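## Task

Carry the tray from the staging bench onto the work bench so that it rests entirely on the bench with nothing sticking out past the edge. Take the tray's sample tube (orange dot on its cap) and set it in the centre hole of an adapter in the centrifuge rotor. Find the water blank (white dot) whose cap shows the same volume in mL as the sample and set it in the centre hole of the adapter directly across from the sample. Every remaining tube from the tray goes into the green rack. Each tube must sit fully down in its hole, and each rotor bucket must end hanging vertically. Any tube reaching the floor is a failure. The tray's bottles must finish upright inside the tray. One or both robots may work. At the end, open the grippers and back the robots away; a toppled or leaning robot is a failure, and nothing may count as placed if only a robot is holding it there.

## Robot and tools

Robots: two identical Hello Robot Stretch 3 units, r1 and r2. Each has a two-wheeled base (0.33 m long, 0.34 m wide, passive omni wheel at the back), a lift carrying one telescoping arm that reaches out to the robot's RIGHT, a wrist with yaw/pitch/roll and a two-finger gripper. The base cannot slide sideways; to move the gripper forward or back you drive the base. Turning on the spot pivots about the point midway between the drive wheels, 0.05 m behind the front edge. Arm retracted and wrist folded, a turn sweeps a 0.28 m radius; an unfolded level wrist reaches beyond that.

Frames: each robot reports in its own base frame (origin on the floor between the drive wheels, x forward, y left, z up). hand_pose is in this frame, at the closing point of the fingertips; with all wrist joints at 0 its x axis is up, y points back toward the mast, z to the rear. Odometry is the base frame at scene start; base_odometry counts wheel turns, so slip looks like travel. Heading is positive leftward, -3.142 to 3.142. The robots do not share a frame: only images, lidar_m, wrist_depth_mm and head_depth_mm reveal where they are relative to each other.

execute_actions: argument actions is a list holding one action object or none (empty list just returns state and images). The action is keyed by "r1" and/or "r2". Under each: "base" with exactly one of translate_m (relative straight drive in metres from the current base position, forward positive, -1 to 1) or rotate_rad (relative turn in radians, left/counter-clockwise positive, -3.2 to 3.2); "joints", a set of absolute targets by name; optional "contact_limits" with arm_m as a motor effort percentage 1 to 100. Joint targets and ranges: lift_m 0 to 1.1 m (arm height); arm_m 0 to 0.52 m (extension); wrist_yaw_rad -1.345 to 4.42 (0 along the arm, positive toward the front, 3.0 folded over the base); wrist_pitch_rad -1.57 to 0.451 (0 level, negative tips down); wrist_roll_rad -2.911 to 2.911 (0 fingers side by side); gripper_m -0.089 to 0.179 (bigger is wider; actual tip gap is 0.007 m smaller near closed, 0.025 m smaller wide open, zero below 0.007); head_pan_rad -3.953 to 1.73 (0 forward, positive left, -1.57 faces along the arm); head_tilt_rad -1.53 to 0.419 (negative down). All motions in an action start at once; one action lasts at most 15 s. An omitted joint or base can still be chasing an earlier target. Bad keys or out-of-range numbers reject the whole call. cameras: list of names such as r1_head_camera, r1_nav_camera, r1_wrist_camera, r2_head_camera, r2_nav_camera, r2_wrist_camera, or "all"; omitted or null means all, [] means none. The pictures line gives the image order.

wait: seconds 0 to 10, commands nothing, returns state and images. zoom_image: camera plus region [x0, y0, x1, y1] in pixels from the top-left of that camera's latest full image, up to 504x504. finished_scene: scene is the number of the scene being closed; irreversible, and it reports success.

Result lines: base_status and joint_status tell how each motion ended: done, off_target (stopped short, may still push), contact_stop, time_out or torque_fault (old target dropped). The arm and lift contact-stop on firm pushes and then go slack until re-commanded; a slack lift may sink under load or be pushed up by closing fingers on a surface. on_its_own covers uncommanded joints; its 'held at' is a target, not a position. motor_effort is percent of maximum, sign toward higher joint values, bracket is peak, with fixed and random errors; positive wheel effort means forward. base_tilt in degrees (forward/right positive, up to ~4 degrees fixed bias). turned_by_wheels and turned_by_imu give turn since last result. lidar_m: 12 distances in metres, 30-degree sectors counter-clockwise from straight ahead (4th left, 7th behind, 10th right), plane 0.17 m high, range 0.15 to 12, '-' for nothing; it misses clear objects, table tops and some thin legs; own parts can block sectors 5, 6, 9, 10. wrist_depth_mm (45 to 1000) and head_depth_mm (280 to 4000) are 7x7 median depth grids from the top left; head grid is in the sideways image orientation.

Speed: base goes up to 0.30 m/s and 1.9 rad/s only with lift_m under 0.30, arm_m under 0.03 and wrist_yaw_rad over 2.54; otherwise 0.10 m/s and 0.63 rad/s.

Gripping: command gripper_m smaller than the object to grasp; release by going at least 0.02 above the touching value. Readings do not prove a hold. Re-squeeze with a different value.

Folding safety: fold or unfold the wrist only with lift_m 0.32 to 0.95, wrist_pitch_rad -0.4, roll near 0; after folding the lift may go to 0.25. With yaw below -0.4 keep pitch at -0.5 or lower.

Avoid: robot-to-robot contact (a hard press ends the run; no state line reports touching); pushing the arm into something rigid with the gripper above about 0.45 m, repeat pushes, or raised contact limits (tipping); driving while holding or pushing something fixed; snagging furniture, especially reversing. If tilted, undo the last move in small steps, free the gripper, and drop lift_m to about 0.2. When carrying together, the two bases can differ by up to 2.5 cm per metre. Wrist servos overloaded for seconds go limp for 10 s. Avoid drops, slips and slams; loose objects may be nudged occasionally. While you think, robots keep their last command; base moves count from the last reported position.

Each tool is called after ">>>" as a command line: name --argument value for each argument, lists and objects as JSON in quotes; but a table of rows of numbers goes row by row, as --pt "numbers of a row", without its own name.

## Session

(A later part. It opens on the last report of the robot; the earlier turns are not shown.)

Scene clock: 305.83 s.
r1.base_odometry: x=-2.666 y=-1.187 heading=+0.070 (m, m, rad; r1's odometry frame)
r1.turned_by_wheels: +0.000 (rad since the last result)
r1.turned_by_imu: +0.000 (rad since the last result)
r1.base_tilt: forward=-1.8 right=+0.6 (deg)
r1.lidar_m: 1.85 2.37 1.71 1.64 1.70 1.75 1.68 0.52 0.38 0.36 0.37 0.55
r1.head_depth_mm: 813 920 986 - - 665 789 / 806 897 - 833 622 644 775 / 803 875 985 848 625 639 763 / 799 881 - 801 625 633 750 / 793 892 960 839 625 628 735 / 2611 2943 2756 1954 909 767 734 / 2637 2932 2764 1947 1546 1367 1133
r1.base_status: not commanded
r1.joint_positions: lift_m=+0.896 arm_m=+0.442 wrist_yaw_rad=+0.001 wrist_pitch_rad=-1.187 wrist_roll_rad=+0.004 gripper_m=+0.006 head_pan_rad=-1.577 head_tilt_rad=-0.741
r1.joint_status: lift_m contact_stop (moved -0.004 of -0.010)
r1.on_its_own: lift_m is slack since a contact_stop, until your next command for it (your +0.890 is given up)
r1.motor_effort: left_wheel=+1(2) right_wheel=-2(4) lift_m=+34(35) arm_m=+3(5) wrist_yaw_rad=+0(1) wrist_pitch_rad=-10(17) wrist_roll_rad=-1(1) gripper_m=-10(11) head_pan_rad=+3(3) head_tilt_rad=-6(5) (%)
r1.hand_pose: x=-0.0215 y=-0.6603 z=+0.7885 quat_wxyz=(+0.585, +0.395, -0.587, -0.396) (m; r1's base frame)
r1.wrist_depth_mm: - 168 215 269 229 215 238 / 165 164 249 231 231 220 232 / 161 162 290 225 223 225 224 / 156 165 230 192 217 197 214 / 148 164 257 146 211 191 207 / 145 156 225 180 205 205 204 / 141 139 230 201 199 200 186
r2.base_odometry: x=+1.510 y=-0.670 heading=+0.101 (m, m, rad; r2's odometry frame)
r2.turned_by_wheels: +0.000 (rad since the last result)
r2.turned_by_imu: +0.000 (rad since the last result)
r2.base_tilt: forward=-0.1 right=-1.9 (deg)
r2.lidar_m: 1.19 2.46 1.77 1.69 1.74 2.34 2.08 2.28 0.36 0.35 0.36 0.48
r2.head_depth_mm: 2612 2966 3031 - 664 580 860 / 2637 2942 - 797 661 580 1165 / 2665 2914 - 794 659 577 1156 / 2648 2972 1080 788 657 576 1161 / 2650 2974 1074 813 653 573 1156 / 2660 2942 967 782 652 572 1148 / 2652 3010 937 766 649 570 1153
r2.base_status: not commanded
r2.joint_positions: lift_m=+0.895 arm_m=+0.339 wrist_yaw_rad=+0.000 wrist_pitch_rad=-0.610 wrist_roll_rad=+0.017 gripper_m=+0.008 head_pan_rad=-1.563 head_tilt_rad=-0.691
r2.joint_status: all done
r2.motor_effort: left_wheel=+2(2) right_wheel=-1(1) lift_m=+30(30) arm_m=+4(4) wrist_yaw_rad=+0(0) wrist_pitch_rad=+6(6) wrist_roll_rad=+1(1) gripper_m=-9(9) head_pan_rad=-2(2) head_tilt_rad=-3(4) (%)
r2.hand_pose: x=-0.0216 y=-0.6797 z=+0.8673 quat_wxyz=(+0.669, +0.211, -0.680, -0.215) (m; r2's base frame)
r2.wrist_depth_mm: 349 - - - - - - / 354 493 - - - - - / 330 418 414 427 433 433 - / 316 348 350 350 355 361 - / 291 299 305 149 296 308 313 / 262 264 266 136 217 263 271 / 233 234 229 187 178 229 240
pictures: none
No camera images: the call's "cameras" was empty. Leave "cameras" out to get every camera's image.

>>> execute_actions --actions '[{"r1":{"joints":{"gripper_m":0.06,"lift_m":0.9}},"r2":{"joints":{"gripper_m":0.065}}}]' --cameras '[]'

>>> execute_actions --actions '[{"r1":{"joints":{"lift_m":1.09}},"r2":{"joints":{"lift_m":0.97}}}]' --cameras '["r1_head_camera","r1_wrist_camera"]'

>>> execute_actions --actions '[{"r1":{"base":{"translate_m":1.0},"joints":{"arm_m":0.374,"gripper_m":0.065}},"r2":{"joints":{"arm_m":0.0,"wrist_pitch_rad":-1.3}}}]' --cameras '[]'

>>> execute_actions --actions '[{"r1":{"base":{"translate_m":0.07},"joints":{"lift_m":1.04}}}]' --cameras '["r2_head_camera","r1_wrist_camera"]'

Scene clock: 318.87 s.
r1.base_odometry: x=-2.666 y=-1.187 heading=+0.070 (m, m, rad; r1's odometry frame)
r1.turned_by_wheels: +0.000 (rad since the last result)
r1.turned_by_imu: -0.001 (rad since the last result)
r1.base_tilt: forward=-1.7 right=+0.8 (deg)
r1.lidar_m: 1.85 2.37 1.72 1.64 1.70 1.75 1.68 0.52 0.38 0.36 0.37 0.55
r1.head_depth_mm: 813 917 1002 - - 673 787 / 810 895 - 842 623 645 774 / 804 870 985 847 623 637 763 / 796 878 - 798 624 633 749 / 792 890 960 837 625 628 736 / 2583 2922 2759 1951 909 766 734 / 2653 2983 2765 1950 1549 1371 1135
r1.base_status: not commanded
r1.joint_positions: lift_m=+0.900 arm_m=+0.442 wrist_yaw_rad=+0.001 wrist_pitch_rad=-1.207 wrist_roll_rad=+0.004 gripper_m=+0.060 head_pan_rad=-1.577 head_tilt_rad=-0.741
r1.joint_status: all done
r1.motor_effort: left_wheel=+1(1) right_wheel=-2(3) lift_m=+39(41) arm_m=+4(3) wrist_yaw_rad=-1(1) wrist_pitch_rad=+0(10) wrist_roll_rad=-1(1) gripper_m=+1(80) head_pan_rad=+3(3) head_tilt_rad=-6(5) (%)
r1.hand_pose: x=-0.0215 y=-0.6553 z=+0.7905 quat_wxyz=(+0.581, +0.401, -0.583, -0.402) (m; r1's base frame)
r1.wrist_depth_mm: - 167 220 236 235 210 235 / 165 164 256 230 228 226 230 / 160 164 295 225 223 223 222 / 155 165 232 193 217 196 214 / 151 163 253 157 212 192 209 / 147 147 211 182 - 206 207 / 144 141 224 202 202 194 178
r2.base_odometry: x=+1.510 y=-0.670 heading=+0.101 (m, m, rad; r2's odometry frame)
r2.turned_by_wheels: +0.000 (rad since the last result)
r2.turned_by_imu: +0.000 (rad since the last result)
r2.base_tilt: forward=-0.1 right=-2.1 (deg)
r2.lidar_m: 1.19 2.46 1.77 1.69 1.74 2.34 2.08 2.27 0.36 0.35 0.36 0.48
r2.head_depth_mm: 2633 2982 3006 - 664 582 861 / 2641 2934 - 798 662 579 1165 / 2633 2906 - 804 659 577 1163 / 2629 2985 1083 790 656 575 1160 / 2657 2984 1076 812 654 573 1156 / 2638 2924 968 781 652 571 1151 / 2651 3008 940 767 648 569 1156
r2.base_status: not commanded
r2.joint_positions: lift_m=+0.895 arm_m=+0.339 wrist_yaw_rad=+0.000 wrist_pitch_rad=-0.610 wrist_roll_rad=+0.017 gripper_m=+0.065 head_pan_rad=-1.563 head_tilt_rad=-0.691
r2.joint_status: all done
r2.motor_effort: left_wheel=+2(2) right_wheel=-1(2) lift_m=+30(30) arm_m=+4(3) wrist_yaw_rad=+0(0) wrist_pitch_rad=+6(6) wrist_roll_rad=+1(1) gripper_m=+0(80) head_pan_rad=-2(2) head_tilt_rad=-4(4) (%)
r2.hand_pose: x=-0.0216 y=-0.6797 z=+0.8673 quat_wxyz=(+0.669, +0.211, -0.680, -0.215) (m; r2's base frame)
r2.wrist_depth_mm: 351 - - - - - - / 351 498 - - - - - / 339 414 425 425 433 432 - / 313 349 352 355 358 357 - / 288 304 312 230 299 310 310 / 264 263 - 141 - 263 271 / 233 233 234 182 179 235 241
pictures: none
No camera images: the call's "cameras" was empty. Leave "cameras" out to get every camera's image.

Scene clock: 321.43 s.
r1.base_odometry: x=-2.666 y=-1.187 heading=+0.070 (m, m, rad; r1's odometry frame)
r1.turned_by_wheels: +0.000 (rad since the last result)
r1.turned_by_imu: +0.000 (rad since the last result)
r1.base_tilt: forward=-1.7 right=+0.7 (deg)
r1.lidar_m: 1.85 2.37 1.72 1.65 1.70 1.75 1.68 0.52 0.38 0.36 0.37 0.55
r1.head_depth_mm: 820 919 977 860 622 654 788 / 808 909 998 851 623 644 776 / 833 900 991 850 625 637 763 / - - 982 834 625 634 749 / 793 892 959 840 626 630 737 / 2601 2926 2740 1948 911 767 734 / 2643 2939 2740 1939 1545 1362 1137
r1.base_status: not commanded
r1.joint_positions: lift_m=+1.090 arm_m=+0.442 wrist_yaw_rad=+0.001 wrist_pitch_rad=-1.208 wrist_roll_rad=+0.004 gripper_m=+0.060 head_pan_rad=-1.577 head_tilt_rad=-0.741
r1.joint_status: all done
r1.motor_effort: left_wheel=+1(1) right_wheel=-1(1) lift_m=+42(42) arm_m=+3(4) wrist_yaw_rad=-1(1) wrist_pitch_rad=+1(1) wrist_roll_rad=-2(1) gripper_m=+1(1) head_pan_rad=+3(3) head_tilt_rad=-5(6) (%)
r1.hand_pose: x=-0.0215 y=-0.6550 z=+0.9803 quat_wxyz=(+0.581, +0.401, -0.582, -0.402) (m; r1's base frame)
r1.wrist_depth_mm: 472 - 379 381 388 377 375 / 487 - 366 428 437 423 366 / - - 361 426 412 426 385 / - - 349 416 410 396 386 / - - 342 371 383 396 392 / - - 333 392 389 389 388 / - 712 322 384 379 413 352
r2.base_odometry: x=+1.510 y=-0.670 heading=+0.101 (m, m, rad; r2's odometry frame)
r2.turned_by_wheels: +0.000 (rad since the last result)
r2.turned_by_imu: +0.000 (rad since the last result)
r2.base_tilt: forward=-0.1 right=-1.9 (deg)
r2.lidar_m: 1.19 2.46 1.77 1.69 1.74 2.34 2.08 2.27 0.36 0.35 0.36 0.48
r2.head_depth_mm: 2618 - 2395 829 665 581 860 / 2577 - 1046 821 662 581 1169 / 2625 - 995 812 658 578 1170 / 2632 2990 1035 792 657 575 1163 / 2634 2961 1073 814 652 574 1154 / 2642 2944 968 782 652 571 1156 / 2643 3006 939 767 648 570 1156
r2.base_status: not commanded
r2.joint_positions: lift_m=+0.970 arm_m=+0.339 wrist_yaw_rad=+0.000 wrist_pitch_rad=-0.610 wrist_roll_rad=+0.017 gripper_m=+0.065 head_pan_rad=-1.563 head_tilt_rad=-0.691
r2.joint_status: all done
r2.motor_effort: left_wheel=+2(2) right_wheel=-2(1) lift_m=+45(48) arm_m=+4(4) wrist_yaw_rad=-1(0) wrist_pitch_rad=+6(6) wrist_roll_rad=+1(1) gripper_m=+1(1) head_pan_rad=-2(2) head_tilt_rad=-3(4) (%)
r2.hand_pose: x=-0.0216 y=-0.6797 z=+0.9419 quat_wxyz=(+0.669, +0.211, -0.680, -0.215) (m; r2's base frame)
r2.wrist_depth_mm: - - - - - - - / 366 - - - - - - / 397 501 539 550 568 - - / 417 431 457 457 469 481 - / 335 389 405 398 413 401 - / 309 341 - 339 - 351 - / 289 304 303 200 263 313 313
pictures: r1_head_camera (sideways: a quarter turn clockwise sets it upright), r1_wrist_camera
camera_calibration (this result's frames):
r1_head_camera: T_world_to_cam=[[0.0481268, 0.63425, -0.771628, 1.02523], [0.997948, -0.0632029, 0.0102919, -0.0207795], [-0.0422414, -0.77054, -0.63599, 0.78738], [0, 0, 0, 1]] pos_world=[0.00465605, -0.0448562, 1.29207]
r1_wrist_camera: T_world_to_cam=[[-0.999073, -0.0430508, 0.0000200825, -0.0532823], [-0.0424996, 0.986207, -0.159967, 0.827089], [0.00686689, -0.159819, -0.987122, 1.02702], [0, 0, 0, 1]] pos_world=[-0.0251344, -0.653837, 1.14611]
Images, in order (width x height): r1_head_camera 896x504, r1_wrist_camera 644x364.

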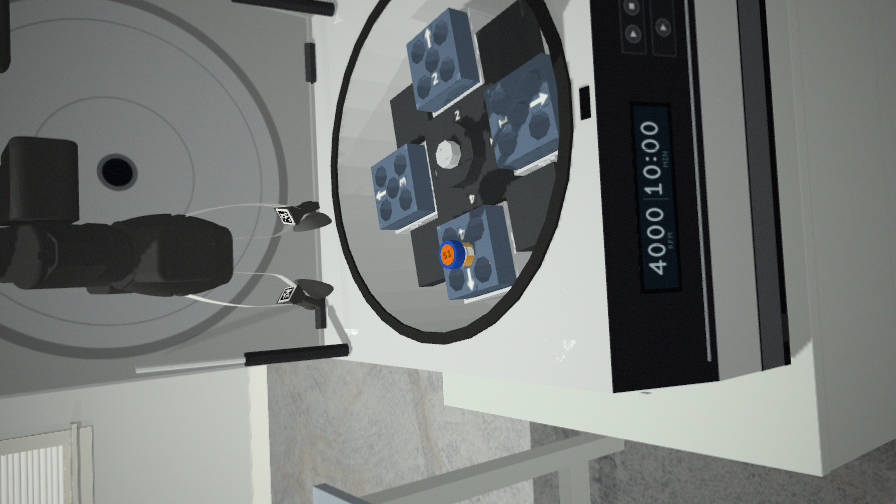

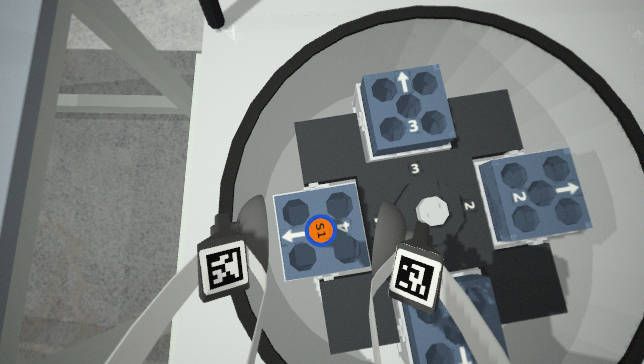

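Scene clock: 332.67 s.
r1.base_odometry: x=-1.668 y=-1.117 heading=+0.070 (m, m, rad; r1's odometry frame)
r1.turned_by_wheels: +0.000 (rad since the last result)
r1.turned_by_imu: -0.001 (rad since the last result)
r1.base_tilt: forward=-1.8 right=+0.6 (deg)
r1.lidar_m: 2.61 2.39 1.73 1.66 1.72 2.33 1.44 0.70 1.08 1.03 1.07 0.89
r1.head_depth_mm: 2750 3077 1114 844 679 613 1197 / 2731 3037 1121 847 681 613 1198 / 2817 3014 1122 848 682 612 1202 / - - 1119 851 683 599 1197 / 2675 2987 1130 760 680 599 1195 / 2643 2961 1130 784 683 599 1204 / 2658 2936 1131 821 682 587 1206
r1.base_status: done
r1.joint_positions: lift_m=+1.090 arm_m=+0.374 wrist_yaw_rad=+0.001 wrist_pitch_rad=-1.209 wrist_roll_rad=+0.004 gripper_m=+0.065 head_pan_rad=-1.577 head_tilt_rad=-0.741
r1.joint_status: all done
r1.motor_effort: left_wheel=+0(2) right_wheel=-1(2) lift_m=+41(41) arm_m=-4(4) wrist_yaw_rad=-1(1) wrist_pitch_rad=+1(1) wrist_roll_rad=-1(1) gripper_m=+1(34) head_pan_rad=+3(3) head_tilt_rad=-6(6) (%)
r1.hand_pose: x=-0.0215 y=-0.5876 z=+0.9803 quat_wxyz=(+0.581, +0.401, -0.582, -0.403) (m; r1's base frame)
r1.wrist_depth_mm: 427 368 275 426 428 428 425 / 405 409 320 415 418 417 419 / 403 398 403 400 402 402 404 / 361 357 343 389 394 391 391 / 308 321 321 385 386 385 379 / 372 372 371 375 372 368 372 / 342 362 361 361 365 363 360
r2.base_odometry: x=+1.510 y=-0.670 heading=+0.101 (m, m, rad; r2's odometry frame)
r2.turned_by_wheels: +0.000 (rad since the last result)
r2.turned_by_imu: +0.000 (rad since the last result)
r2.base_tilt: forward=-0.1 right=-2.0 (deg)
r2.lidar_m: 1.19 2.47 1.77 1.69 1.74 2.34 2.08 2.28 0.36 0.35 0.36 0.48
r2.head_depth_mm: 2638 2937 2745 - - - - / 2611 2923 1095 841 - - - / 2647 2947 1094 815 - - - / 2638 2979 1083 788 675 568 - / 2639 2966 1076 813 654 573 1156 / 2644 2952 967 782 653 572 1153 / 2662 2930 930 766 650 569 1155
r2.base_status: not commanded
r2.joint_positions: lift_m=+0.970 arm_m=+0.001 wrist_yaw_rad=+0.000 wrist_pitch_rad=-1.298 wrist_roll_rad=+0.017 gripper_m=+0.065 head_pan_rad=-1.563 head_tilt_rad=-0.691
r2.joint_status: all done
r2.motor_effort: left_wheel=+2(2) right_wheel=-1(1) lift_m=+45(45) arm_m=-4(5) wrist_yaw_rad=+0(0) wrist_pitch_rad=-1(6) wrist_roll_rad=+1(1) gripper_m=+1(1) head_pan_rad=-2(2) head_tilt_rad=-2(2) (%)
r2.hand_pose: x=-0.0216 y=-0.1913 z=+0.8552 quat_wxyz=(+0.559, +0.424, -0.568, -0.431) (m; r2's base frame)
r2.wrist_depth_mm: 274 277 278 279 280 284 284 / 267 267 271 274 275 276 279 / - - - - - - - / - - - - - - - / 956 998 - - - - - / 951 931 - - - - - / 934 952 951 - 961 985 981
pictures: none
No camera images: the call's "cameras" was empty. Leave "cameras" out to get every camera's image.

Scene clock: 334.33 s.
r1.base_odometry: x=-1.599 y=-1.112 heading=+0.070 (m, m, rad; r1's odometry frame)
r1.turned_by_wheels: +0.000 (rad since the last result)
r1.turned_by_imu: +0.000 (rad since the last result)
r1.base_tilt: forward=-1.7 right=+0.6 (deg)
r1.lidar_m: 2.54 2.39 1.73 1.66 1.72 2.33 1.43 0.76 1.08 1.03 1.07 0.82
r1.head_depth_mm: - 3151 1115 846 679 612 1190 / - 3020 1115 846 680 612 1190 / - 3098 1122 849 682 599 1199 / - - 1027 748 678 599 1196 / 2660 2972 1125 759 680 599 1203 / 2636 2980 1127 776 682 600 1201 / 2633 2917 1132 821 566 588 1203
r1.base_status: done
r1.joint_positions: lift_m=+1.040 arm_m=+0.374 wrist_yaw_rad=+0.001 wrist_pitch_rad=-1.209 wrist_roll_rad=+0.004 gripper_m=+0.065 head_pan_rad=-1.577 head_tilt_rad=-0.741
r1.joint_status: all done
r1.motor_effort: left_wheel=+0(3) right_wheel=-2(2) lift_m=+29(33) arm_m=-4(4) wrist_yaw_rad=-1(1) wrist_pitch_rad=+1(1) wrist_roll_rad=+0(1) gripper_m=-1(0) head_pan_rad=+3(2) head_tilt_rad=-6(6) (%)
r1.hand_pose: x=-0.0215 y=-0.5875 z=+0.9308 quat_wxyz=(+0.581, +0.402, -0.582, -0.403) (m; r1's base frame)
r1.wrist_depth_mm: 318 326 245 255 366 373 370 / 350 360 357 324 361 360 364 / 343 348 350 349 354 351 351 / 307 285 284 319 344 345 341 / 213 271 275 269 335 333 335 / 323 324 321 322 326 326 323 / 297 315 313 314 317 318 318
r2.base_odometry: x=+1.510 y=-0.670 heading=+0.101 (m, m, rad; r2's odometry frame)
r2.turned_by_wheels: +0.000 (rad since the last result)
r2.turned_by_imu: +0.000 (rad since the last result)
r2.base_tilt: forward=-0.1 right=-2.0 (deg)
r2.lidar_m: 1.19 2.47 1.77 1.69 1.74 2.33 2.08 2.27 0.36 0.35 0.36 0.48
r2.head_depth_mm: 2629 2975 2720 - - - - / 2638 2975 1093 839 - - - / 2624 2996 1090 815 - - - / 2645 2991 1083 792 674 569 - / 2636 2985 1078 813 655 575 1160 / 2640 2920 969 781 652 572 1156 / 2593 2894 930 766 649 570 1152
r2.base_status: not commanded
r2.joint_positions: lift_m=+0.970 arm_m=+0.001 wrist_yaw_rad=+0.000 wrist_pitch_rad=-1.298 wrist_roll_rad=+0.017 gripper_m=+0.065 head_pan_rad=-1.563 head_tilt_rad=-0.691
r2.joint_status: not commanded
r2.motor_effort: left_wheel=+3(2) right_wheel=-2(2) lift_m=+45(45) arm_m=-4(4) wrist_yaw_rad=+0(0) wrist_pitch_rad=-1(1) wrist_roll_rad=+1(1) gripper_m=+0(0) head_pan_rad=-2(3) head_tilt_rad=-2(3) (%)
r2.hand_pose: x=-0.0216 y=-0.1913 z=+0.8552 quat_wxyz=(+0.559, +0.424, -0.568, -0.431) (m; r2's base frame)
r2.wrist_depth_mm: 272 275 278 280 282 284 287 / 266 268 271 273 276 279 279 / - - - - - - - / - - - - - - - / 959 962 - - - - - / 937 977 - - - - - / 949 954 971 - 943 964 960
pictures: r1_wrist_camera, r2_head_camera (sideways: a quarter turn clockwise sets it upright)
camera_calibration (this result's frames):
r1_wrist_camera: T_world_to_cam=[[-0.999069, -0.0431328, 0.0000359411, -0.0504398], [-0.0425856, 0.986262, -0.159605, 0.752319], [0.00684874, -0.159458, -0.987181, 0.989157], [0, 0, 0, 1]] pos_world=[-0.0251294, -0.586431, 1.09655]
r2_head_camera: T_world_to_cam=[[-0.0471365, 0.632458, -0.77316, 1.02371], [0.99862, 0.0477689, -0.0218061, 0.0288348], [0.0231416, -0.773121, -0.633837, 0.780277], [0, 0, 0, 1]] pos_world=[0.00140215, -0.0455807, 1.28669]
Images, in order (width x height): r1_wrist_camera 644x364, r2_head_camera 896x504.

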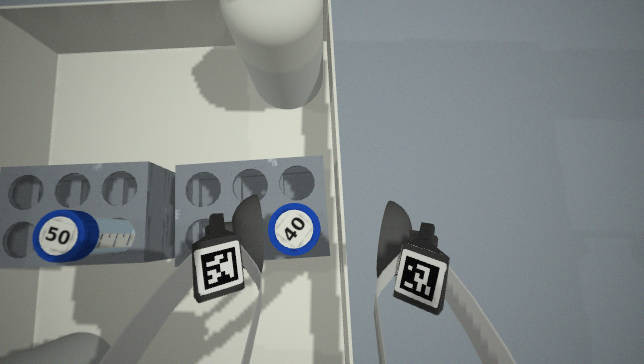

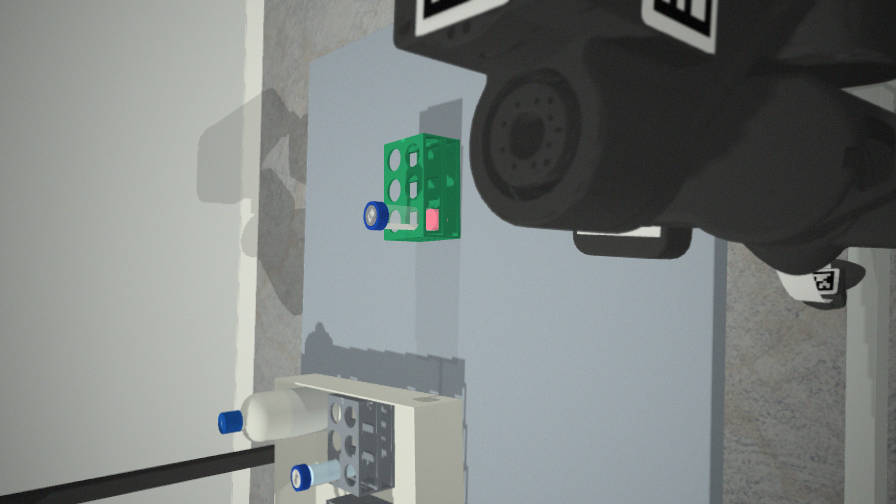

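>>> execute_actions --actions '[{"r1":{"base":{"translate_m":0.018}}}]' --cameras '[]'

>>> execute_actions --actions '[{"r1":{"joints":{"lift_m":0.977}}}]' --cameras '["r1_wrist_camera"]'

>>> execute_actions --actions '[{"r1":{"joints":{"gripper_m":0.006}}}]' --cameras '[]'

>>> execute_actions --actions '[{"r1":{"joints":{"lift_m":1.097}}}]' --cameras '[]'

>>> execute_actions --actions '[{"r1":{"joints":{"arm_m":0.42}}}]' --cameras '["r1_wrist_camera"]'

>>> execute_actions --actions '[{"r1":{"base":{"translate_m":0.6}}}]' --cameras '["r1_wrist_camera"]'

Scene clock: 342.53 s.
r1.base_odometry: x=-1.581 y=-1.111 heading=+0.070 (m, m, rad; r1's odometry frame)
r1.turned_by_wheels: +0.000 (rad since the last result)
r1.turned_by_imu: +0.000 (rad since the last result)
r1.base_tilt: forward=-1.5 right=+0.7 (deg)
r1.lidar_m: 2.53 2.39 1.73 1.66 1.73 2.33 1.43 0.78 1.07 1.03 1.07 0.81
r1.head_depth_mm: - 3146 1121 845 681 611 1197 / - 3076 1119 843 681 613 1196 / - 3123 1123 848 662 597 1196 / - - 795 739 679 600 1198 / 2661 2975 1126 793 681 599 1202 / 2646 2972 1127 762 681 600 1203 / 2652 2929 1138 822 559 587 1197
r1.base_status: done
r1.joint_positions: lift_m=+1.040 arm_m=+0.374 wrist_yaw_rad=+0.001 wrist_pitch_rad=-1.209 wrist_roll_rad=+0.004 gripper_m=+0.065 head_pan_rad=-1.577 head_tilt_rad=-0.741
r1.joint_status: not commanded
r1.motor_effort: left_wheel=+0(4) right_wheel=-2(3) lift_m=+29(29) arm_m=-4(4) wrist_yaw_rad=-1(1) wrist_pitch_rad=+1(1) wrist_roll_rad=-1(0) gripper_m=-1(0) head_pan_rad=+3(3) head_tilt_rad=-6(6) (%)
r1.hand_pose: x=-0.0215 y=-0.5875 z=+0.9308 quat_wxyz=(+0.581, +0.402, -0.582, -0.403) (m; r1's base frame)
r1.wrist_depth_mm: 318 322 314 229 372 371 371 / 340 360 356 307 360 360 365 / 337 352 349 349 352 351 354 / 303 294 310 281 342 342 342 / 274 269 298 269 332 331 334 / 314 321 322 321 323 325 325 / 297 314 315 318 319 317 318
r2.base_odometry: x=+1.510 y=-0.670 heading=+0.101 (m, m, rad; r2's odometry frame)
r2.turned_by_wheels: +0.000 (rad since the last result)
r2.turned_by_imu: +0.000 (rad since the last result)
r2.base_tilt: forward=-0.1 right=-2.0 (deg)
r2.lidar_m: 1.19 2.47 1.77 1.69 1.74 2.34 2.07 2.28 0.36 0.35 0.36 0.48
r2.head_depth_mm: 2625 2973 2736 - - - - / 2617 2972 1096 839 - - - / 2651 2986 1092 815 - - - / 2626 2982 1083 790 675 568 - / 2652 2948 1076 812 654 574 1162 / 2629 2947 965 783 652 573 1156 / 2576 2920 931 766 649 570 1152
r2.base_status: not commanded
r2.joint_positions: lift_m=+0.970 arm_m=+0.001 wrist_yaw_rad=+0.000 wrist_pitch_rad=-1.298 wrist_roll_rad=+0.017 gripper_m=+0.065 head_pan_rad=-1.563 head_tilt_rad=-0.691
r2.joint_status: not commanded
r2.motor_effort: left_wheel=+2(2) right_wheel=-2(1) lift_m=+45(45) arm_m=-4(4) wrist_yaw_rad=+0(0) wrist_pitch_rad=-1(1) wrist_roll_rad=+1(2) gripper_m=+1(1) head_pan_rad=-2(2) head_tilt_rad=-3(3) (%)
r2.hand_pose: x=-0.0216 y=-0.1913 z=+0.8552 quat_wxyz=(+0.559, +0.424, -0.568, -0.431) (m; r2's base frame)
r2.wrist_depth_mm: 272 275 278 280 281 285 287 / 268 272 272 274 278 277 280 / - - - - - - - / - - - - - - - / - 966 - - - - - / 953 943 - - - - - / 979 971 942 - 964 965 962
pictures: none
No camera images: the call's "cameras" was empty. Leave "cameras" out to get every camera's image.

Scene clock: 343.93 s.
r1.base_odometry: x=-1.581 y=-1.111 heading=+0.070 (m, m, rad; r1's odometry frame)
r1.turned_by_wheels: +0.000 (rad since the last result)
r1.turned_by_imu: +0.000 (rad since the last result)
r1.base_tilt: forward=-1.6 right=+0.5 (deg)
r1.lidar_m: 2.53 2.39 1.73 1.66 1.72 2.33 1.43 0.78 1.07 1.03 1.06 0.81
r1.head_depth_mm: 2737 2943 - 845 680 611 1192 / 2715 - 1068 846 680 612 1197 / 2667 - 1122 849 664 598 1197 / 2661 - - 730 680 600 1198 / 2664 3002 1128 790 681 599 1199 / 2627 2964 1131 759 682 601 1206 / 2647 2949 1131 823 559 587 1201
r1.base_status: not commanded
r1.joint_positions: lift_m=+0.977 arm_m=+0.374 wrist_yaw_rad=+0.001 wrist_pitch_rad=-1.209 wrist_roll_rad=+0.004 gripper_m=+0.065 head_pan_rad=-1.577 head_tilt_rad=-0.741
r1.joint_status: all done
r1.motor_effort: left_wheel=+0(0) right_wheel=-1(1) lift_m=+29(31) arm_m=-4(4) wrist_yaw_rad=-1(1) wrist_pitch_rad=+1(1) wrist_roll_rad=-1(1) gripper_m=-1(1) head_pan_rad=+3(3) head_tilt_rad=-6(6) (%)
r1.hand_pose: x=-0.0215 y=-0.5875 z=+0.8678 quat_wxyz=(+0.581, +0.402, -0.582, -0.403) (m; r1's base frame)
r1.wrist_depth_mm: 299 298 298 221 303 302 301 / 291 293 292 289 293 294 292 / 287 284 285 282 286 288 285 / 219 218 250 218 278 280 280 / 179 212 239 150 272 272 271 / 261 261 261 261 243 265 265 / 256 255 256 255 257 258 257
r2.base_odometry: x=+1.510 y=-0.670 heading=+0.101 (m, m, rad; r2's odometry frame)
r2.turned_by_wheels: +0.000 (rad since the last result)
r2.turned_by_imu: +0.000 (rad since the last result)
r2.base_tilt: forward=-0.1 right=-1.9 (deg)
r2.lidar_m: 1.19 2.47 1.77 1.69 1.74 2.34 2.07 2.27 0.36 0.35 0.36 0.48
r2.head_depth_mm: 2641 2974 2721 - - - - / 2612 2990 1097 841 - - - / 2650 2989 1091 816 - - - / 2617 3006 1086 789 676 568 - / 2627 2990 1073 815 654 574 1155 / 2670 2924 966 782 652 572 1158 / 2559 2948 929 766 649 570 1151
r2.base_status: not commanded
r2.joint_positions: lift_m=+0.970 arm_m=+0.001 wrist_yaw_rad=+0.000 wrist_pitch_rad=-1.298 wrist_roll_rad=+0.017 gripper_m=+0.065 head_pan_rad=-1.563 head_tilt_rad=-0.691
r2.joint_status: not commanded
r2.motor_effort: left_wheel=+2(2) right_wheel=-2(1) lift_m=+45(45) arm_m=-4(4) wrist_yaw_rad=+1(0) wrist_pitch_rad=-1(1) wrist_roll_rad=+1(1) gripper_m=+1(0) head_pan_rad=-2(3) head_tilt_rad=-3(3) (%)
r2.hand_pose: x=-0.0216 y=-0.1913 z=+0.8552 quat_wxyz=(+0.559, +0.424, -0.568, -0.431) (m; r2's base frame)
r2.wrist_depth_mm: 272 274 276 281 282 285 290 / 269 271 271 274 278 278 280 / - - - - - - - / - - - - - - - / - - - - - - - / 963 963 - - - - - / 945 928 951 - 952 988 988
pictures: r1_wrist_camera
camera_calibration (this result's frames):
r1_wrist_camera: T_world_to_cam=[[-0.999069, -0.0431327, 0.0000352076, -0.0504367], [-0.0425855, 0.986265, -0.159587, 0.742246], [0.00684869, -0.15944, -0.987184, 0.926983], [0, 0, 0, 1]] pos_world=[-0.0251294, -0.586429, 1.03356]
Images, in order (width x height): r1_wrist_camera 644x364.

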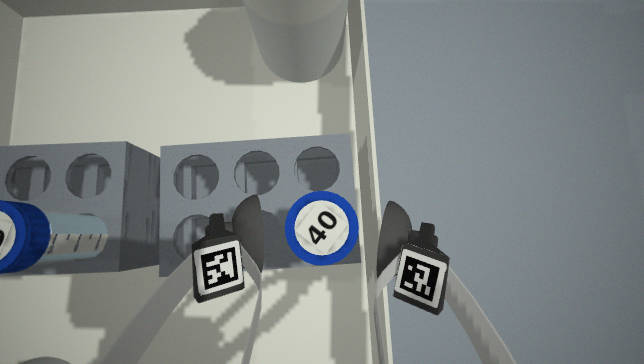

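Scene clock: 345.00 s.
r1.base_odometry: x=-1.581 y=-1.111 heading=+0.070 (m, m, rad; r1's odometry frame)
r1.turned_by_wheels: +0.000 (rad since the last result)
r1.turned_by_imu: +0.000 (rad since the last result)
r1.base_tilt: forward=-1.7 right=+0.7 (deg)
r1.lidar_m: 2.52 2.39 1.73 1.66 1.72 2.32 1.43 0.77 1.07 1.03 1.06 0.81
r1.head_depth_mm: 2736 2982 - 844 680 611 1197 / 2718 - 1068 850 681 612 1196 / 2661 - 1098 847 663 599 1195 / 2676 - - 727 680 599 1197 / 2651 3004 1130 818 680 601 1200 / 2654 2977 1130 762 681 600 1200 / 2639 2945 1132 821 560 587 1205
r1.base_status: not commanded
r1.joint_positions: lift_m=+0.977 arm_m=+0.374 wrist_yaw_rad=+0.001 wrist_pitch_rad=-1.209 wrist_roll_rad=+0.004 gripper_m=+0.007 head_pan_rad=-1.577 head_tilt_rad=-0.741
r1.joint_status: all done
r1.motor_effort: left_wheel=+0(0) right_wheel=-2(2) lift_m=+29(29) arm_m=-4(4) wrist_yaw_rad=-1(1) wrist_pitch_rad=+1(1) wrist_roll_rad=-1(1) gripper_m=-11(86) head_pan_rad=+3(3) head_tilt_rad=-6(6) (%)
r1.hand_pose: x=-0.0215 y=-0.5875 z=+0.8678 quat_wxyz=(+0.581, +0.402, -0.582, -0.403) (m; r1's base frame)
r1.wrist_depth_mm: 298 296 299 222 302 302 304 / 291 292 291 290 293 294 293 / 285 283 283 284 286 286 286 / 218 218 245 217 280 278 278 / 180 213 237 147 272 271 271 / 262 261 259 261 263 265 263 / 257 256 256 256 258 259 257
r2.base_odometry: x=+1.510 y=-0.670 heading=+0.101 (m, m, rad; r2's odometry frame)
r2.turned_by_wheels: +0.000 (rad since the last result)
r2.turned_by_imu: +0.000 (rad since the last result)
r2.base_tilt: forward=+0.1 right=-2.1 (deg)
r2.lidar_m: 1.19 2.47 1.77 1.69 1.74 2.34 2.08 2.27 0.36 0.35 0.36 0.48
r2.head_depth_mm: 2642 2955 2716 - - - - / 2636 2948 1096 841 - - - / 2638 2990 1088 817 - - - / 2666 2978 1083 790 675 568 - / 2662 2999 1075 814 654 574 1159 / 2625 2939 967 782 652 572 1156 / 2568 2909 930 766 650 571 1149
r2.base_status: not commanded
r2.joint_positions: lift_m=+0.970 arm_m=+0.001 wrist_yaw_rad=+0.000 wrist_pitch_rad=-1.298 wrist_roll_rad=+0.017 gripper_m=+0.065 head_pan_rad=-1.563 head_tilt_rad=-0.691
r2.joint_status: not commanded
r2.motor_effort: left_wheel=+2(2) right_wheel=-2(2) lift_m=+45(45) arm_m=-4(4) wrist_yaw_rad=+0(0) wrist_pitch_rad=-1(1) wrist_roll_rad=+1(1) gripper_m=+1(1) head_pan_rad=-2(3) head_tilt_rad=-4(3) (%)
r2.hand_pose: x=-0.0216 y=-0.1913 z=+0.8552 quat_wxyz=(+0.559, +0.424, -0.568, -0.431) (m; r2's base frame)
r2.wrist_depth_mm: 273 277 276 278 281 285 286 / 267 270 272 273 278 280 282 / - - - - - - - / - - - - - - - / 973 995 - - - - - / 956 971 - - - - - / 938 925 922 - 937 949 963
pictures: none
No camera images: the call's "cameras" was empty. Leave "cameras" out to get every camera's image.

Scene clock: 346.93 s.
r1.base_odometry: x=-1.581 y=-1.111 heading=+0.070 (m, m, rad; r1's odometry frame)
r1.turned_by_wheels: +0.000 (rad since the last result)
r1.turned_by_imu: +0.000 (rad since the last result)
r1.base_tilt: forward=-1.7 right=+0.6 (deg)
r1.lidar_m: 2.53 2.39 1.73 1.66 1.72 2.33 1.44 0.78 1.07 1.03 1.06 0.81
r1.head_depth_mm: 2721 3098 1114 846 679 611 1192 / 2743 3050 1117 846 681 612 1197 / 2782 3038 1118 848 663 599 1200 / - - 1034 761 679 600 1196 / 2649 2981 1131 816 681 600 1199 / 2640 2943 1128 762 681 600 1197 / 2616 2968 1128 821 559 586 1201
r1.base_status: not commanded
r1.joint_positions: lift_m=+1.097 arm_m=+0.374 wrist_yaw_rad=+0.001 wrist_pitch_rad=-1.210 wrist_roll_rad=+0.004 gripper_m=+0.007 head_pan_rad=-1.577 head_tilt_rad=-0.741
r1.joint_status: all done
r1.motor_effort: left_wheel=+0(0) right_wheel=-2(2) lift_m=+42(43) arm_m=-4(4) wrist_yaw_rad=-1(1) wrist_pitch_rad=+2(2) wrist_roll_rad=+0(1) gripper_m=-11(11) head_pan_rad=+3(3) head_tilt_rad=-6(5) (%)
r1.hand_pose: x=-0.0215 y=-0.5873 z=+0.9872 quat_wxyz=(+0.581, +0.402, -0.582, -0.403) (m; r1's base frame)
r1.wrist_depth_mm: 433 434 434 274 432 436 434 / 401 412 415 311 422 425 420 / 394 408 410 407 408 408 410 / 384 387 388 370 399 397 400 / 332 325 352 146 385 392 390 / 352 379 373 377 380 379 376 / 328 326 367 366 373 372 369
r2.base_odometry: x=+1.510 y=-0.670 heading=+0.101 (m, m, rad; r2's odometry frame)
r2.turned_by_wheels: +0.000 (rad since the last result)
r2.turned_by_imu: +0.000 (rad since the last result)
r2.base_tilt: forward=-0.2 right=-2.1 (deg)
r2.lidar_m: 1.19 2.47 1.77 1.69 1.75 2.35 2.08 2.27 0.36 0.35 0.36 0.48
r2.head_depth_mm: 2615 2985 2720 - - - - / 2625 2978 1097 840 - - - / 2627 2965 1091 813 - - - / 2652 2964 1080 789 675 568 - / 2622 2975 1074 814 655 573 1154 / 2643 2910 968 784 651 572 1157 / 2563 2934 932 764 649 571 1152
r2.base_status: not commanded
r2.joint_positions: lift_m=+0.970 arm_m=+0.001 wrist_yaw_rad=+0.000 wrist_pitch_rad=-1.298 wrist_roll_rad=+0.017 gripper_m=+0.065 head_pan_rad=-1.563 head_tilt_rad=-0.691
r2.joint_status: not commanded
r2.motor_effort: left_wheel=+3(3) right_wheel=-2(2) lift_m=+45(45) arm_m=-4(4) wrist_yaw_rad=+1(0) wrist_pitch_rad=-1(1) wrist_roll_rad=+1(1) gripper_m=+0(1) head_pan_rad=-2(3) head_tilt_rad=-2(2) (%)
r2.hand_pose: x=-0.0216 y=-0.1913 z=+0.8552 quat_wxyz=(+0.559, +0.424, -0.568, -0.431) (m; r2's base frame)
r2.wrist_depth_mm: 274 275 278 280 282 283 286 / 268 271 272 275 275 279 281 / - - - - - - - / - - - - - - - / 980 - - - - - - / 979 953 - - - - - / 937 937 952 - 950 958 -
pictures: none
No camera images: the call's "cameras" was empty. Leave "cameras" out to get every camera's image.

Scene clock: 348.37 s.
r1.base_odometry: x=-1.581 y=-1.111 heading=+0.070 (m, m, rad; r1's odometry frame)
r1.turned_by_wheels: +0.000 (rad since the last result)
r1.turned_by_imu: +0.000 (rad since the last result)
r1.base_tilt: forward=-1.8 right=+0.7 (deg)
r1.lidar_m: 2.53 2.39 1.73 1.66 1.72 2.33 1.43 0.78 1.07 1.03 1.06 0.81
r1.head_depth_mm: 2761 3089 1115 847 680 612 1195 / 2721 3059 1118 847 682 612 1198 / 2794 3009 1122 847 664 599 1200 / - - 1003 764 679 599 1199 / 2677 2977 1127 816 681 600 1205 / 2662 2963 1135 760 681 600 1204 / 2637 2959 1135 822 560 587 1204
r1.base_status: not commanded
r1.joint_positions: lift_m=+1.097 arm_m=+0.420 wrist_yaw_rad=+0.001 wrist_pitch_rad=-1.210 wrist_roll_rad=+0.004 gripper_m=+0.007 head_pan_rad=-1.577 head_tilt_rad=-0.741
r1.joint_status: all done
r1.motor_effort: left_wheel=+0(0) right_wheel=-1(1) lift_m=+42(41) arm_m=+5(5) wrist_yaw_rad=+0(1) wrist_pitch_rad=+2(2) wrist_roll_rad=-1(1) gripper_m=-10(11) head_pan_rad=+3(3) head_tilt_rad=-5(6) (%)
r1.hand_pose: x=-0.0215 y=-0.6325 z=+0.9872 quat_wxyz=(+0.581, +0.402, -0.582, -0.403) (m; r1's base frame)
r1.wrist_depth_mm: 436 431 430 434 432 431 434 / 425 421 394 265 424 427 422 / 392 408 407 324 413 412 409 / 366 395 395 397 399 403 400 / 344 356 358 146 391 390 389 / 335 306 319 373 379 381 378 / 336 369 368 368 371 372 371
r2.base_odometry: x=+1.510 y=-0.670 heading=+0.101 (m, m, rad; r2's odometry frame)
r2.turned_by_wheels: +0.000 (rad since the last result)
r2.turned_by_imu: +0.000 (rad since the last result)
r2.base_tilt: forward=-0.1 right=-2.0 (deg)
r2.lidar_m: 1.19 2.46 1.76 1.69 1.75 2.34 2.07 2.28 0.36 0.35 0.36 0.48
r2.head_depth_mm: 2662 2995 2690 - - - - / 2641 2986 1094 839 - - - / 2616 3005 1089 818 - - - / 2649 2992 1080 793 675 568 - / 2633 3014 1079 814 654 573 1157 / 2624 2948 968 784 652 572 1158 / 2561 2929 931 767 649 570 1151
r2.base_status: not commanded
r2.joint_positions: lift_m=+0.970 arm_m=+0.001 wrist_yaw_rad=+0.000 wrist_pitch_rad=-1.298 wrist_roll_rad=+0.017 gripper_m=+0.065 head_pan_rad=-1.563 head_tilt_rad=-0.691
r2.joint_status: not commanded
r2.motor_effort: left_wheel=+2(2) right_wheel=-2(2) lift_m=+45(45) arm_m=-4(4) wrist_yaw_rad=+0(0) wrist_pitch_rad=-1(0) wrist_roll_rad=+2(1) gripper_m=+1(1) head_pan_rad=-2(2) head_tilt_rad=-3(4) (%)
r2.hand_pose: x=-0.0216 y=-0.1913 z=+0.8552 quat_wxyz=(+0.559, +0.424, -0.568, -0.431) (m; r2's base frame)
r2.wrist_depth_mm: 274 274 276 282 281 285 285 / 271 270 271 274 280 279 279 / - - - - - - - / - - - - - - - / 955 998 - - - - - / 952 956 - - - - - / 940 919 915 - 974 983 954
pictures: r1_wrist_camera
camera_calibration (this result's frames):
r1_wrist_camera: T_world_to_cam=[[-0.999069, -0.0431326, -0.0000239073, -0.0523214], [-0.0425857, 0.986489, -0.158194, 0.804392], [0.00684689, -0.158045, -0.987408, 1.0388], [0, 0, 0, 1]] pos_world=[-0.0251296, -0.631604, 1.15297]
Images, in order (width x height): r1_wrist_camera 644x364.

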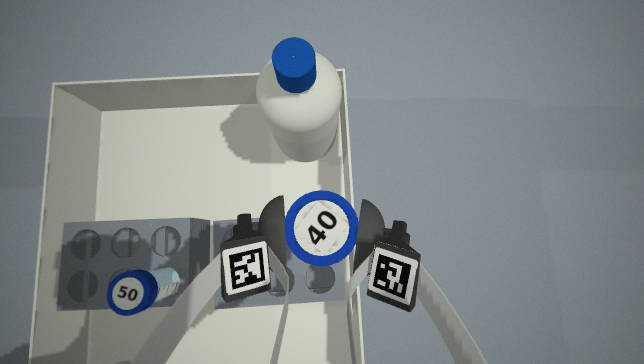

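Scene clock: 355.77 s.
r1.base_odometry: x=-0.982 y=-1.069 heading=+0.070 (m, m, rad; r1's odometry frame)
r1.turned_by_wheels: +0.000 (rad since the last result)
r1.turned_by_imu: -0.001 (rad since the last result)
r1.base_tilt: forward=-1.7 right=+0.6 (deg)
r1.lidar_m: 1.93 2.40 1.74 1.67 1.73 2.34 1.51 1.33 1.06 1.02 0.39 2.14
r1.head_depth_mm: 2689 3076 1114 847 681 611 1199 / 2685 3044 1119 844 681 597 1199 / 2755 2957 1121 830 681 598 1194 / - - 1052 820 683 598 1204 / 2656 2947 1128 851 683 585 1176 / 2621 2957 2775 852 685 585 1132 / 2644 2962 2782 2076 1666 1306 1206
r1.base_status: done
r1.joint_positions: lift_m=+1.097 arm_m=+0.420 wrist_yaw_rad=+0.001 wrist_pitch_rad=-1.210 wrist_roll_rad=+0.004 gripper_m=+0.007 head_pan_rad=-1.577 head_tilt_rad=-0.741
r1.joint_status: not commanded
r1.motor_effort: left_wheel=+0(4) right_wheel=-2(3) lift_m=+42(42) arm_m=+5(5) wrist_yaw_rad=-1(1) wrist_pitch_rad=+2(2) wrist_roll_rad=-1(1) gripper_m=-12(10) head_pan_rad=+3(3) head_tilt_rad=-6(5) (%)
r1.hand_pose: x=-0.0215 y=-0.6325 z=+0.9872 quat_wxyz=(+0.581, +0.402, -0.582, -0.403) (m; r1's base frame)
r1.wrist_depth_mm: - - 431 434 433 433 436 / - - 422 420 422 424 416 / - - 406 404 353 413 382 / - - 397 384 397 398 386 / - - 391 147 392 390 384 / - - 377 381 381 380 376 / - - 372 371 367 370 370
r2.base_odometry: x=+1.510 y=-0.670 heading=+0.101 (m, m, rad; r2's odometry frame)
r2.turned_by_wheels: +0.000 (rad since the last result)
r2.turned_by_imu: +0.000 (rad since the last result)
r2.base_tilt: forward=+0.0 right=-2.0 (deg)
r2.lidar_m: 1.19 2.46 1.77 1.69 1.75 2.34 2.07 2.26 0.36 0.35 0.36 0.48
r2.head_depth_mm: 2640 2977 2701 - - - - / 681 2928 1046 840 - - - / 2560 2879 1043 816 - - - / 2650 2977 1083 789 674 567 - / 2642 3035 1078 812 653 574 1158 / 2645 2950 969 783 650 572 1154 / 2658 2966 931 765 648 570 1154
r2.base_status: not commanded
r2.joint_positions: lift_m=+0.970 arm_m=+0.001 wrist_yaw_rad=+0.000 wrist_pitch_rad=-1.298 wrist_roll_rad=+0.017 gripper_m=+0.065 head_pan_rad=-1.563 head_tilt_rad=-0.691
r2.joint_status: not commanded
r2.motor_effort: left_wheel=+2(2) right_wheel=-2(1) lift_m=+45(45) arm_m=-4(4) wrist_yaw_rad=+1(0) wrist_pitch_rad=-1(1) wrist_roll_rad=+1(2) gripper_m=+1(1) head_pan_rad=-2(2) head_tilt_rad=-4(3) (%)
r2.hand_pose: x=-0.0216 y=-0.1913 z=+0.8552 quat_wxyz=(+0.559, +0.424, -0.568, -0.431) (m; r2's base frame)
r2.wrist_depth_mm: 274 276 278 281 282 283 286 / 268 270 273 273 277 276 283 / - - - - - - - / - - - - - - - / 931 - - - - - - / 944 959 - - - - - / 942 946 976 - 973 920 982
pictures: r1_wrist_camera
camera_calibration (this result's frames):
r1_wrist_camera: T_world_to_cam=[[-0.999069, -0.0431328, -0.0000238775, -0.0523215], [-0.0425859, 0.986489, -0.158194, 0.804392], [0.00684688, -0.158045, -0.987408, 1.0388], [0, 0, 0, 1]] pos_world=[-0.0251296, -0.631604, 1.15297]
Images, in order (width x height): r1_wrist_camera 644x364.

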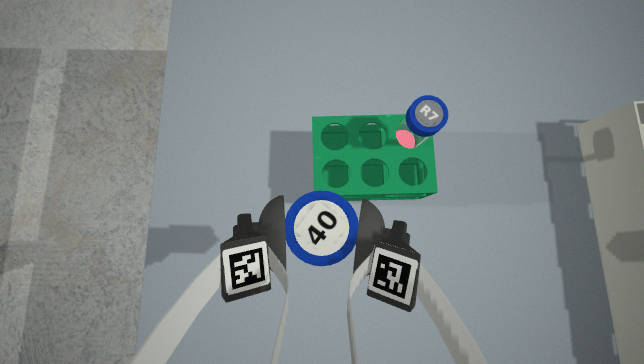

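>>> execute_actions --actions '[{"r1":{"base":{"translate_m":-0.015},"joints":{"arm_m":0.479,"lift_m":1.045}}}]' --cameras '[]'

>>> execute_actions --actions '[{"r1":{"joints":{"lift_m":1.01}}}]' --cameras '["r1_head_camera","r2_head_camera"]'

Scene clock: 361.30 s.
r1.base_odometry: x=-0.997 y=-1.070 heading=+0.070 (m, m, rad; r1's odometry frame)
r1.turned_by_wheels: +0.000 (rad since the last result)
r1.turned_by_imu: +0.000 (rad since the last result)
r1.base_tilt: forward=-1.7 right=+0.7 (deg)
r1.lidar_m: 1.94 2.40 1.74 1.67 1.72 2.34 1.50 1.32 1.06 1.02 0.39 2.16
r1.head_depth_mm: - 3068 1114 824 679 612 1197 / 2784 3037 1119 843 679 599 1196 / - 3003 1119 829 681 598 1194 / - - 1028 809 682 599 1202 / 2679 2982 1125 851 683 584 1195 / 2664 2975 2645 853 686 586 780 / 2606 2902 2759 2087 1583 601 1199
r1.base_status: done
r1.joint_positions: lift_m=+1.045 arm_m=+0.479 wrist_yaw_rad=+0.001 wrist_pitch_rad=-1.211 wrist_roll_rad=+0.004 gripper_m=+0.007 head_pan_rad=-1.577 head_tilt_rad=-0.741
r1.joint_status: all done
r1.motor_effort: left_wheel=+0(2) right_wheel=-1(5) lift_m=+30(36) arm_m=+5(5) wrist_yaw_rad=-1(1) wrist_pitch_rad=+2(2) wrist_roll_rad=-1(1) gripper_m=-9(10) head_pan_rad=+3(3) head_tilt_rad=-6(6) (%)
r1.hand_pose: x=-0.0215 y=-0.6914 z=+0.9356 quat_wxyz=(+0.581, +0.402, -0.582, -0.403) (m; r1's base frame)
r1.wrist_depth_mm: - 382 377 379 377 374 374 / - 370 367 366 364 366 364 / - 355 356 355 355 353 357 / - 347 345 289 285 347 345 / - 342 338 147 321 338 336 / - 331 327 329 328 330 328 / - 321 324 323 324 323 322
r2.base_odometry: x=+1.510 y=-0.670 heading=+0.101 (m, m, rad; r2's odometry frame)
r2.turned_by_wheels: +0.000 (rad since the last result)
r2.turned_by_imu: +0.000 (rad since the last result)
r2.base_tilt: forward=-0.1 right=-2.1 (deg)
r2.lidar_m: 1.19 2.47 1.77 1.69 1.74 2.35 2.08 2.27 0.36 0.35 0.36 0.48
r2.head_depth_mm: 2622 2963 2725 - - - - / 657 2843 1049 839 - - - / 1245 2815 1040 815 - - - / 2650 2966 1083 791 675 568 - / 2618 2987 1077 811 653 573 1158 / 2654 2920 965 782 651 572 1158 / 2633 2967 932 766 650 569 1150
r2.base_status: not commanded
r2.joint_positions: lift_m=+0.970 arm_m=+0.001 wrist_yaw_rad=+0.000 wrist_pitch_rad=-1.298 wrist_roll_rad=+0.017 gripper_m=+0.065 head_pan_rad=-1.563 head_tilt_rad=-0.691
r2.joint_status: not commanded
r2.motor_effort: left_wheel=+2(3) right_wheel=-1(2) lift_m=+45(45) arm_m=-4(5) wrist_yaw_rad=+0(1) wrist_pitch_rad=-1(0) wrist_roll_rad=+2(1) gripper_m=+1(1) head_pan_rad=-2(2) head_tilt_rad=-3(4) (%)
r2.hand_pose: x=-0.0216 y=-0.1913 z=+0.8552 quat_wxyz=(+0.559, +0.424, -0.568, -0.431) (m; r2's base frame)
r2.wrist_depth_mm: 277 275 275 278 283 283 289 / 268 269 272 275 278 277 280 / - - - - - - - / - - - - - - - / 970 - - - - - - / 989 987 - - - - - / 931 970 954 - 954 994 977
pictures: none
No camera images: the call's "cameras" was empty. Leave "cameras" out to get every camera's image.

Scene clock: 362.43 s.
r1.base_odometry: x=-0.997 y=-1.070 heading=+0.070 (m, m, rad; r1's odometry frame)
r1.turned_by_wheels: +0.000 (rad since the last result)
r1.turned_by_imu: +0.000 (rad since the last result)
r1.base_tilt: forward=-1.7 right=+0.6 (deg)
r1.lidar_m: 1.94 2.40 1.74 1.67 1.73 2.34 1.50 1.32 1.07 1.02 0.39 2.17
r1.head_depth_mm: 2672 - 1113 826 680 612 1195 / 2614 3107 1117 847 682 597 1204 / - 3099 1118 827 682 599 1197 / 1013 - 1127 809 682 599 1203 / 2651 2991 1128 851 683 586 1203 / 2647 2986 2652 852 684 584 782 / 2654 2929 2765 2087 1589 600 1203
r1.base_status: not commanded
r1.joint_positions: lift_m=+1.010 arm_m=+0.479 wrist_yaw_rad=+0.001 wrist_pitch_rad=-1.211 wrist_roll_rad=+0.004 gripper_m=+0.007 head_pan_rad=-1.577 head_tilt_rad=-0.741
r1.joint_status: all done
r1.motor_effort: left_wheel=+1(1) right_wheel=-2(2) lift_m=+30(27) arm_m=+5(5) wrist_yaw_rad=+0(1) wrist_pitch_rad=+2(2) wrist_roll_rad=-1(1) gripper_m=-10(13) head_pan_rad=+3(3) head_tilt_rad=-4(5) (%)
r1.hand_pose: x=-0.0215 y=-0.6914 z=+0.9006 quat_wxyz=(+0.581, +0.402, -0.582, -0.403) (m; r1's base frame)
r1.wrist_depth_mm: - 337 339 339 337 339 339 / - 328 329 329 327 327 328 / - 319 320 318 321 321 320 / - 312 311 253 251 310 310 / - 304 304 147 247 303 304 / - 298 296 295 297 295 296 / - 288 289 290 291 288 288
r2.base_odometry: x=+1.510 y=-0.670 heading=+0.101 (m, m, rad; r2's odometry frame)
r2.turned_by_wheels: +0.000 (rad since the last result)
r2.turned_by_imu: +0.000 (rad since the last result)
r2.base_tilt: forward=+0.0 right=-2.1 (deg)
r2.lidar_m: 1.19 2.46 1.77 1.69 1.74 2.34 2.08 2.27 0.36 0.35 0.36 0.48
r2.head_depth_mm: 2627 2990 2716 - - - - / 2515 2839 1097 840 - - - / 637 2797 1037 814 - - - / 2640 2981 1081 789 674 568 - / 2648 2986 1075 814 654 572 1156 / 2643 2937 969 783 651 571 1154 / 2646 2976 928 764 648 571 1153
r2.base_status: not commanded
r2.joint_positions: lift_m=+0.970 arm_m=+0.001 wrist_yaw_rad=+0.000 wrist_pitch_rad=-1.298 wrist_roll_rad=+0.017 gripper_m=+0.065 head_pan_rad=-1.563 head_tilt_rad=-0.691
r2.joint_status: not commanded
r2.motor_effort: left_wheel=+2(2) right_wheel=-2(1) lift_m=+45(45) arm_m=-4(4) wrist_yaw_rad=+0(0) wrist_pitch_rad=-1(0) wrist_roll_rad=+2(2) gripper_m=+1(1) head_pan_rad=-2(2) head_tilt_rad=-2(3) (%)
r2.hand_pose: x=-0.0216 y=-0.1913 z=+0.8552 quat_wxyz=(+0.559, +0.424, -0.568, -0.431) (m; r2's base frame)
r2.wrist_depth_mm: 275 275 276 280 280 283 287 / 268 270 269 274 277 275 281 / - - - - - - - / - - - - - - - / 991 - - - - - - / 947 965 - - - - - / 922 959 971 - 964 994 961
pictures: r1_head_camera (sideways: a quarter turn clockwise sets it upright), r2_head_camera (sideways: a quarter turn clockwise sets it upright)
camera_calibration (this result's frames):
r1_head_camera: T_world_to_cam=[[0.0481133, 0.634251, -0.771628, 1.02523], [0.997949, -0.0631817, 0.0102919, -0.0207795], [-0.0422251, -0.770541, -0.63599, 0.78738], [0, 0, 0, 1]] pos_world=[0.00465701, -0.0448562, 1.29207]
r2_head_camera: T_world_to_cam=[[-0.0471365, 0.632457, -0.77316, 1.02371], [0.99862, 0.0477689, -0.0218061, 0.0288348], [0.0231416, -0.773121, -0.633836, 0.780277], [0, 0, 0, 1]] pos_world=[0.00140215, -0.0455807, 1.28669]
Images, in order (width x height): r1_head_camera 896x504, r2_head_camera 896x504.

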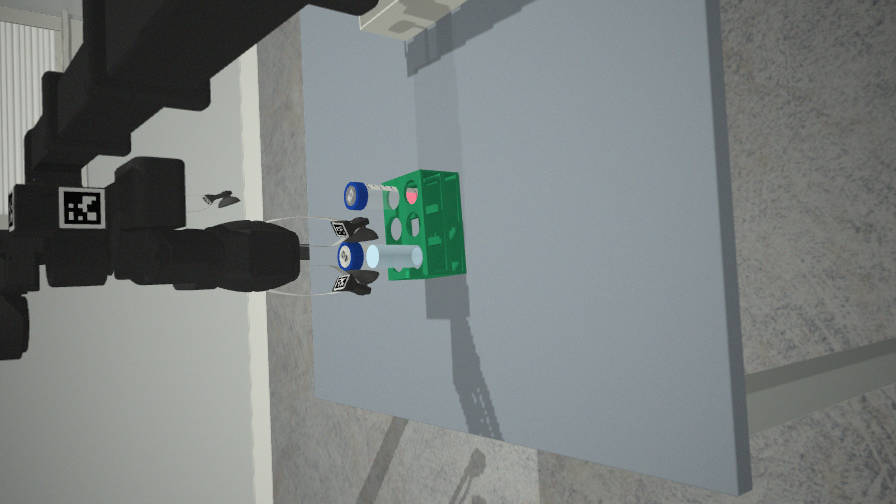

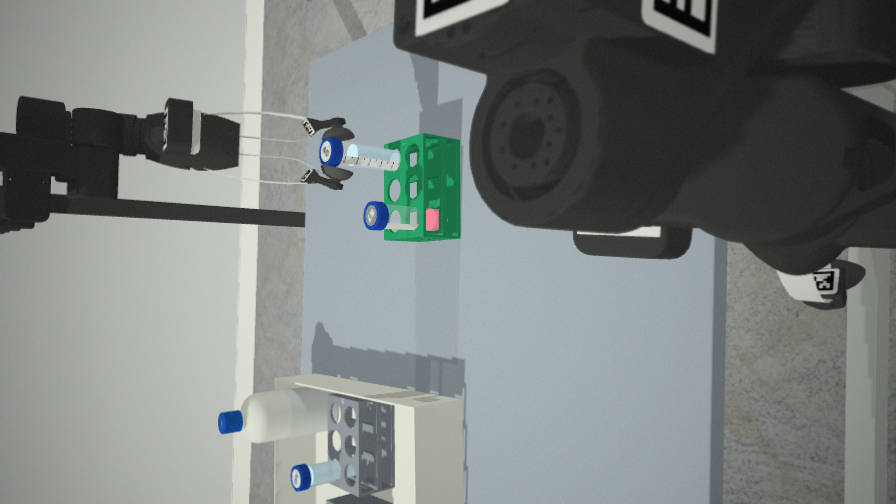

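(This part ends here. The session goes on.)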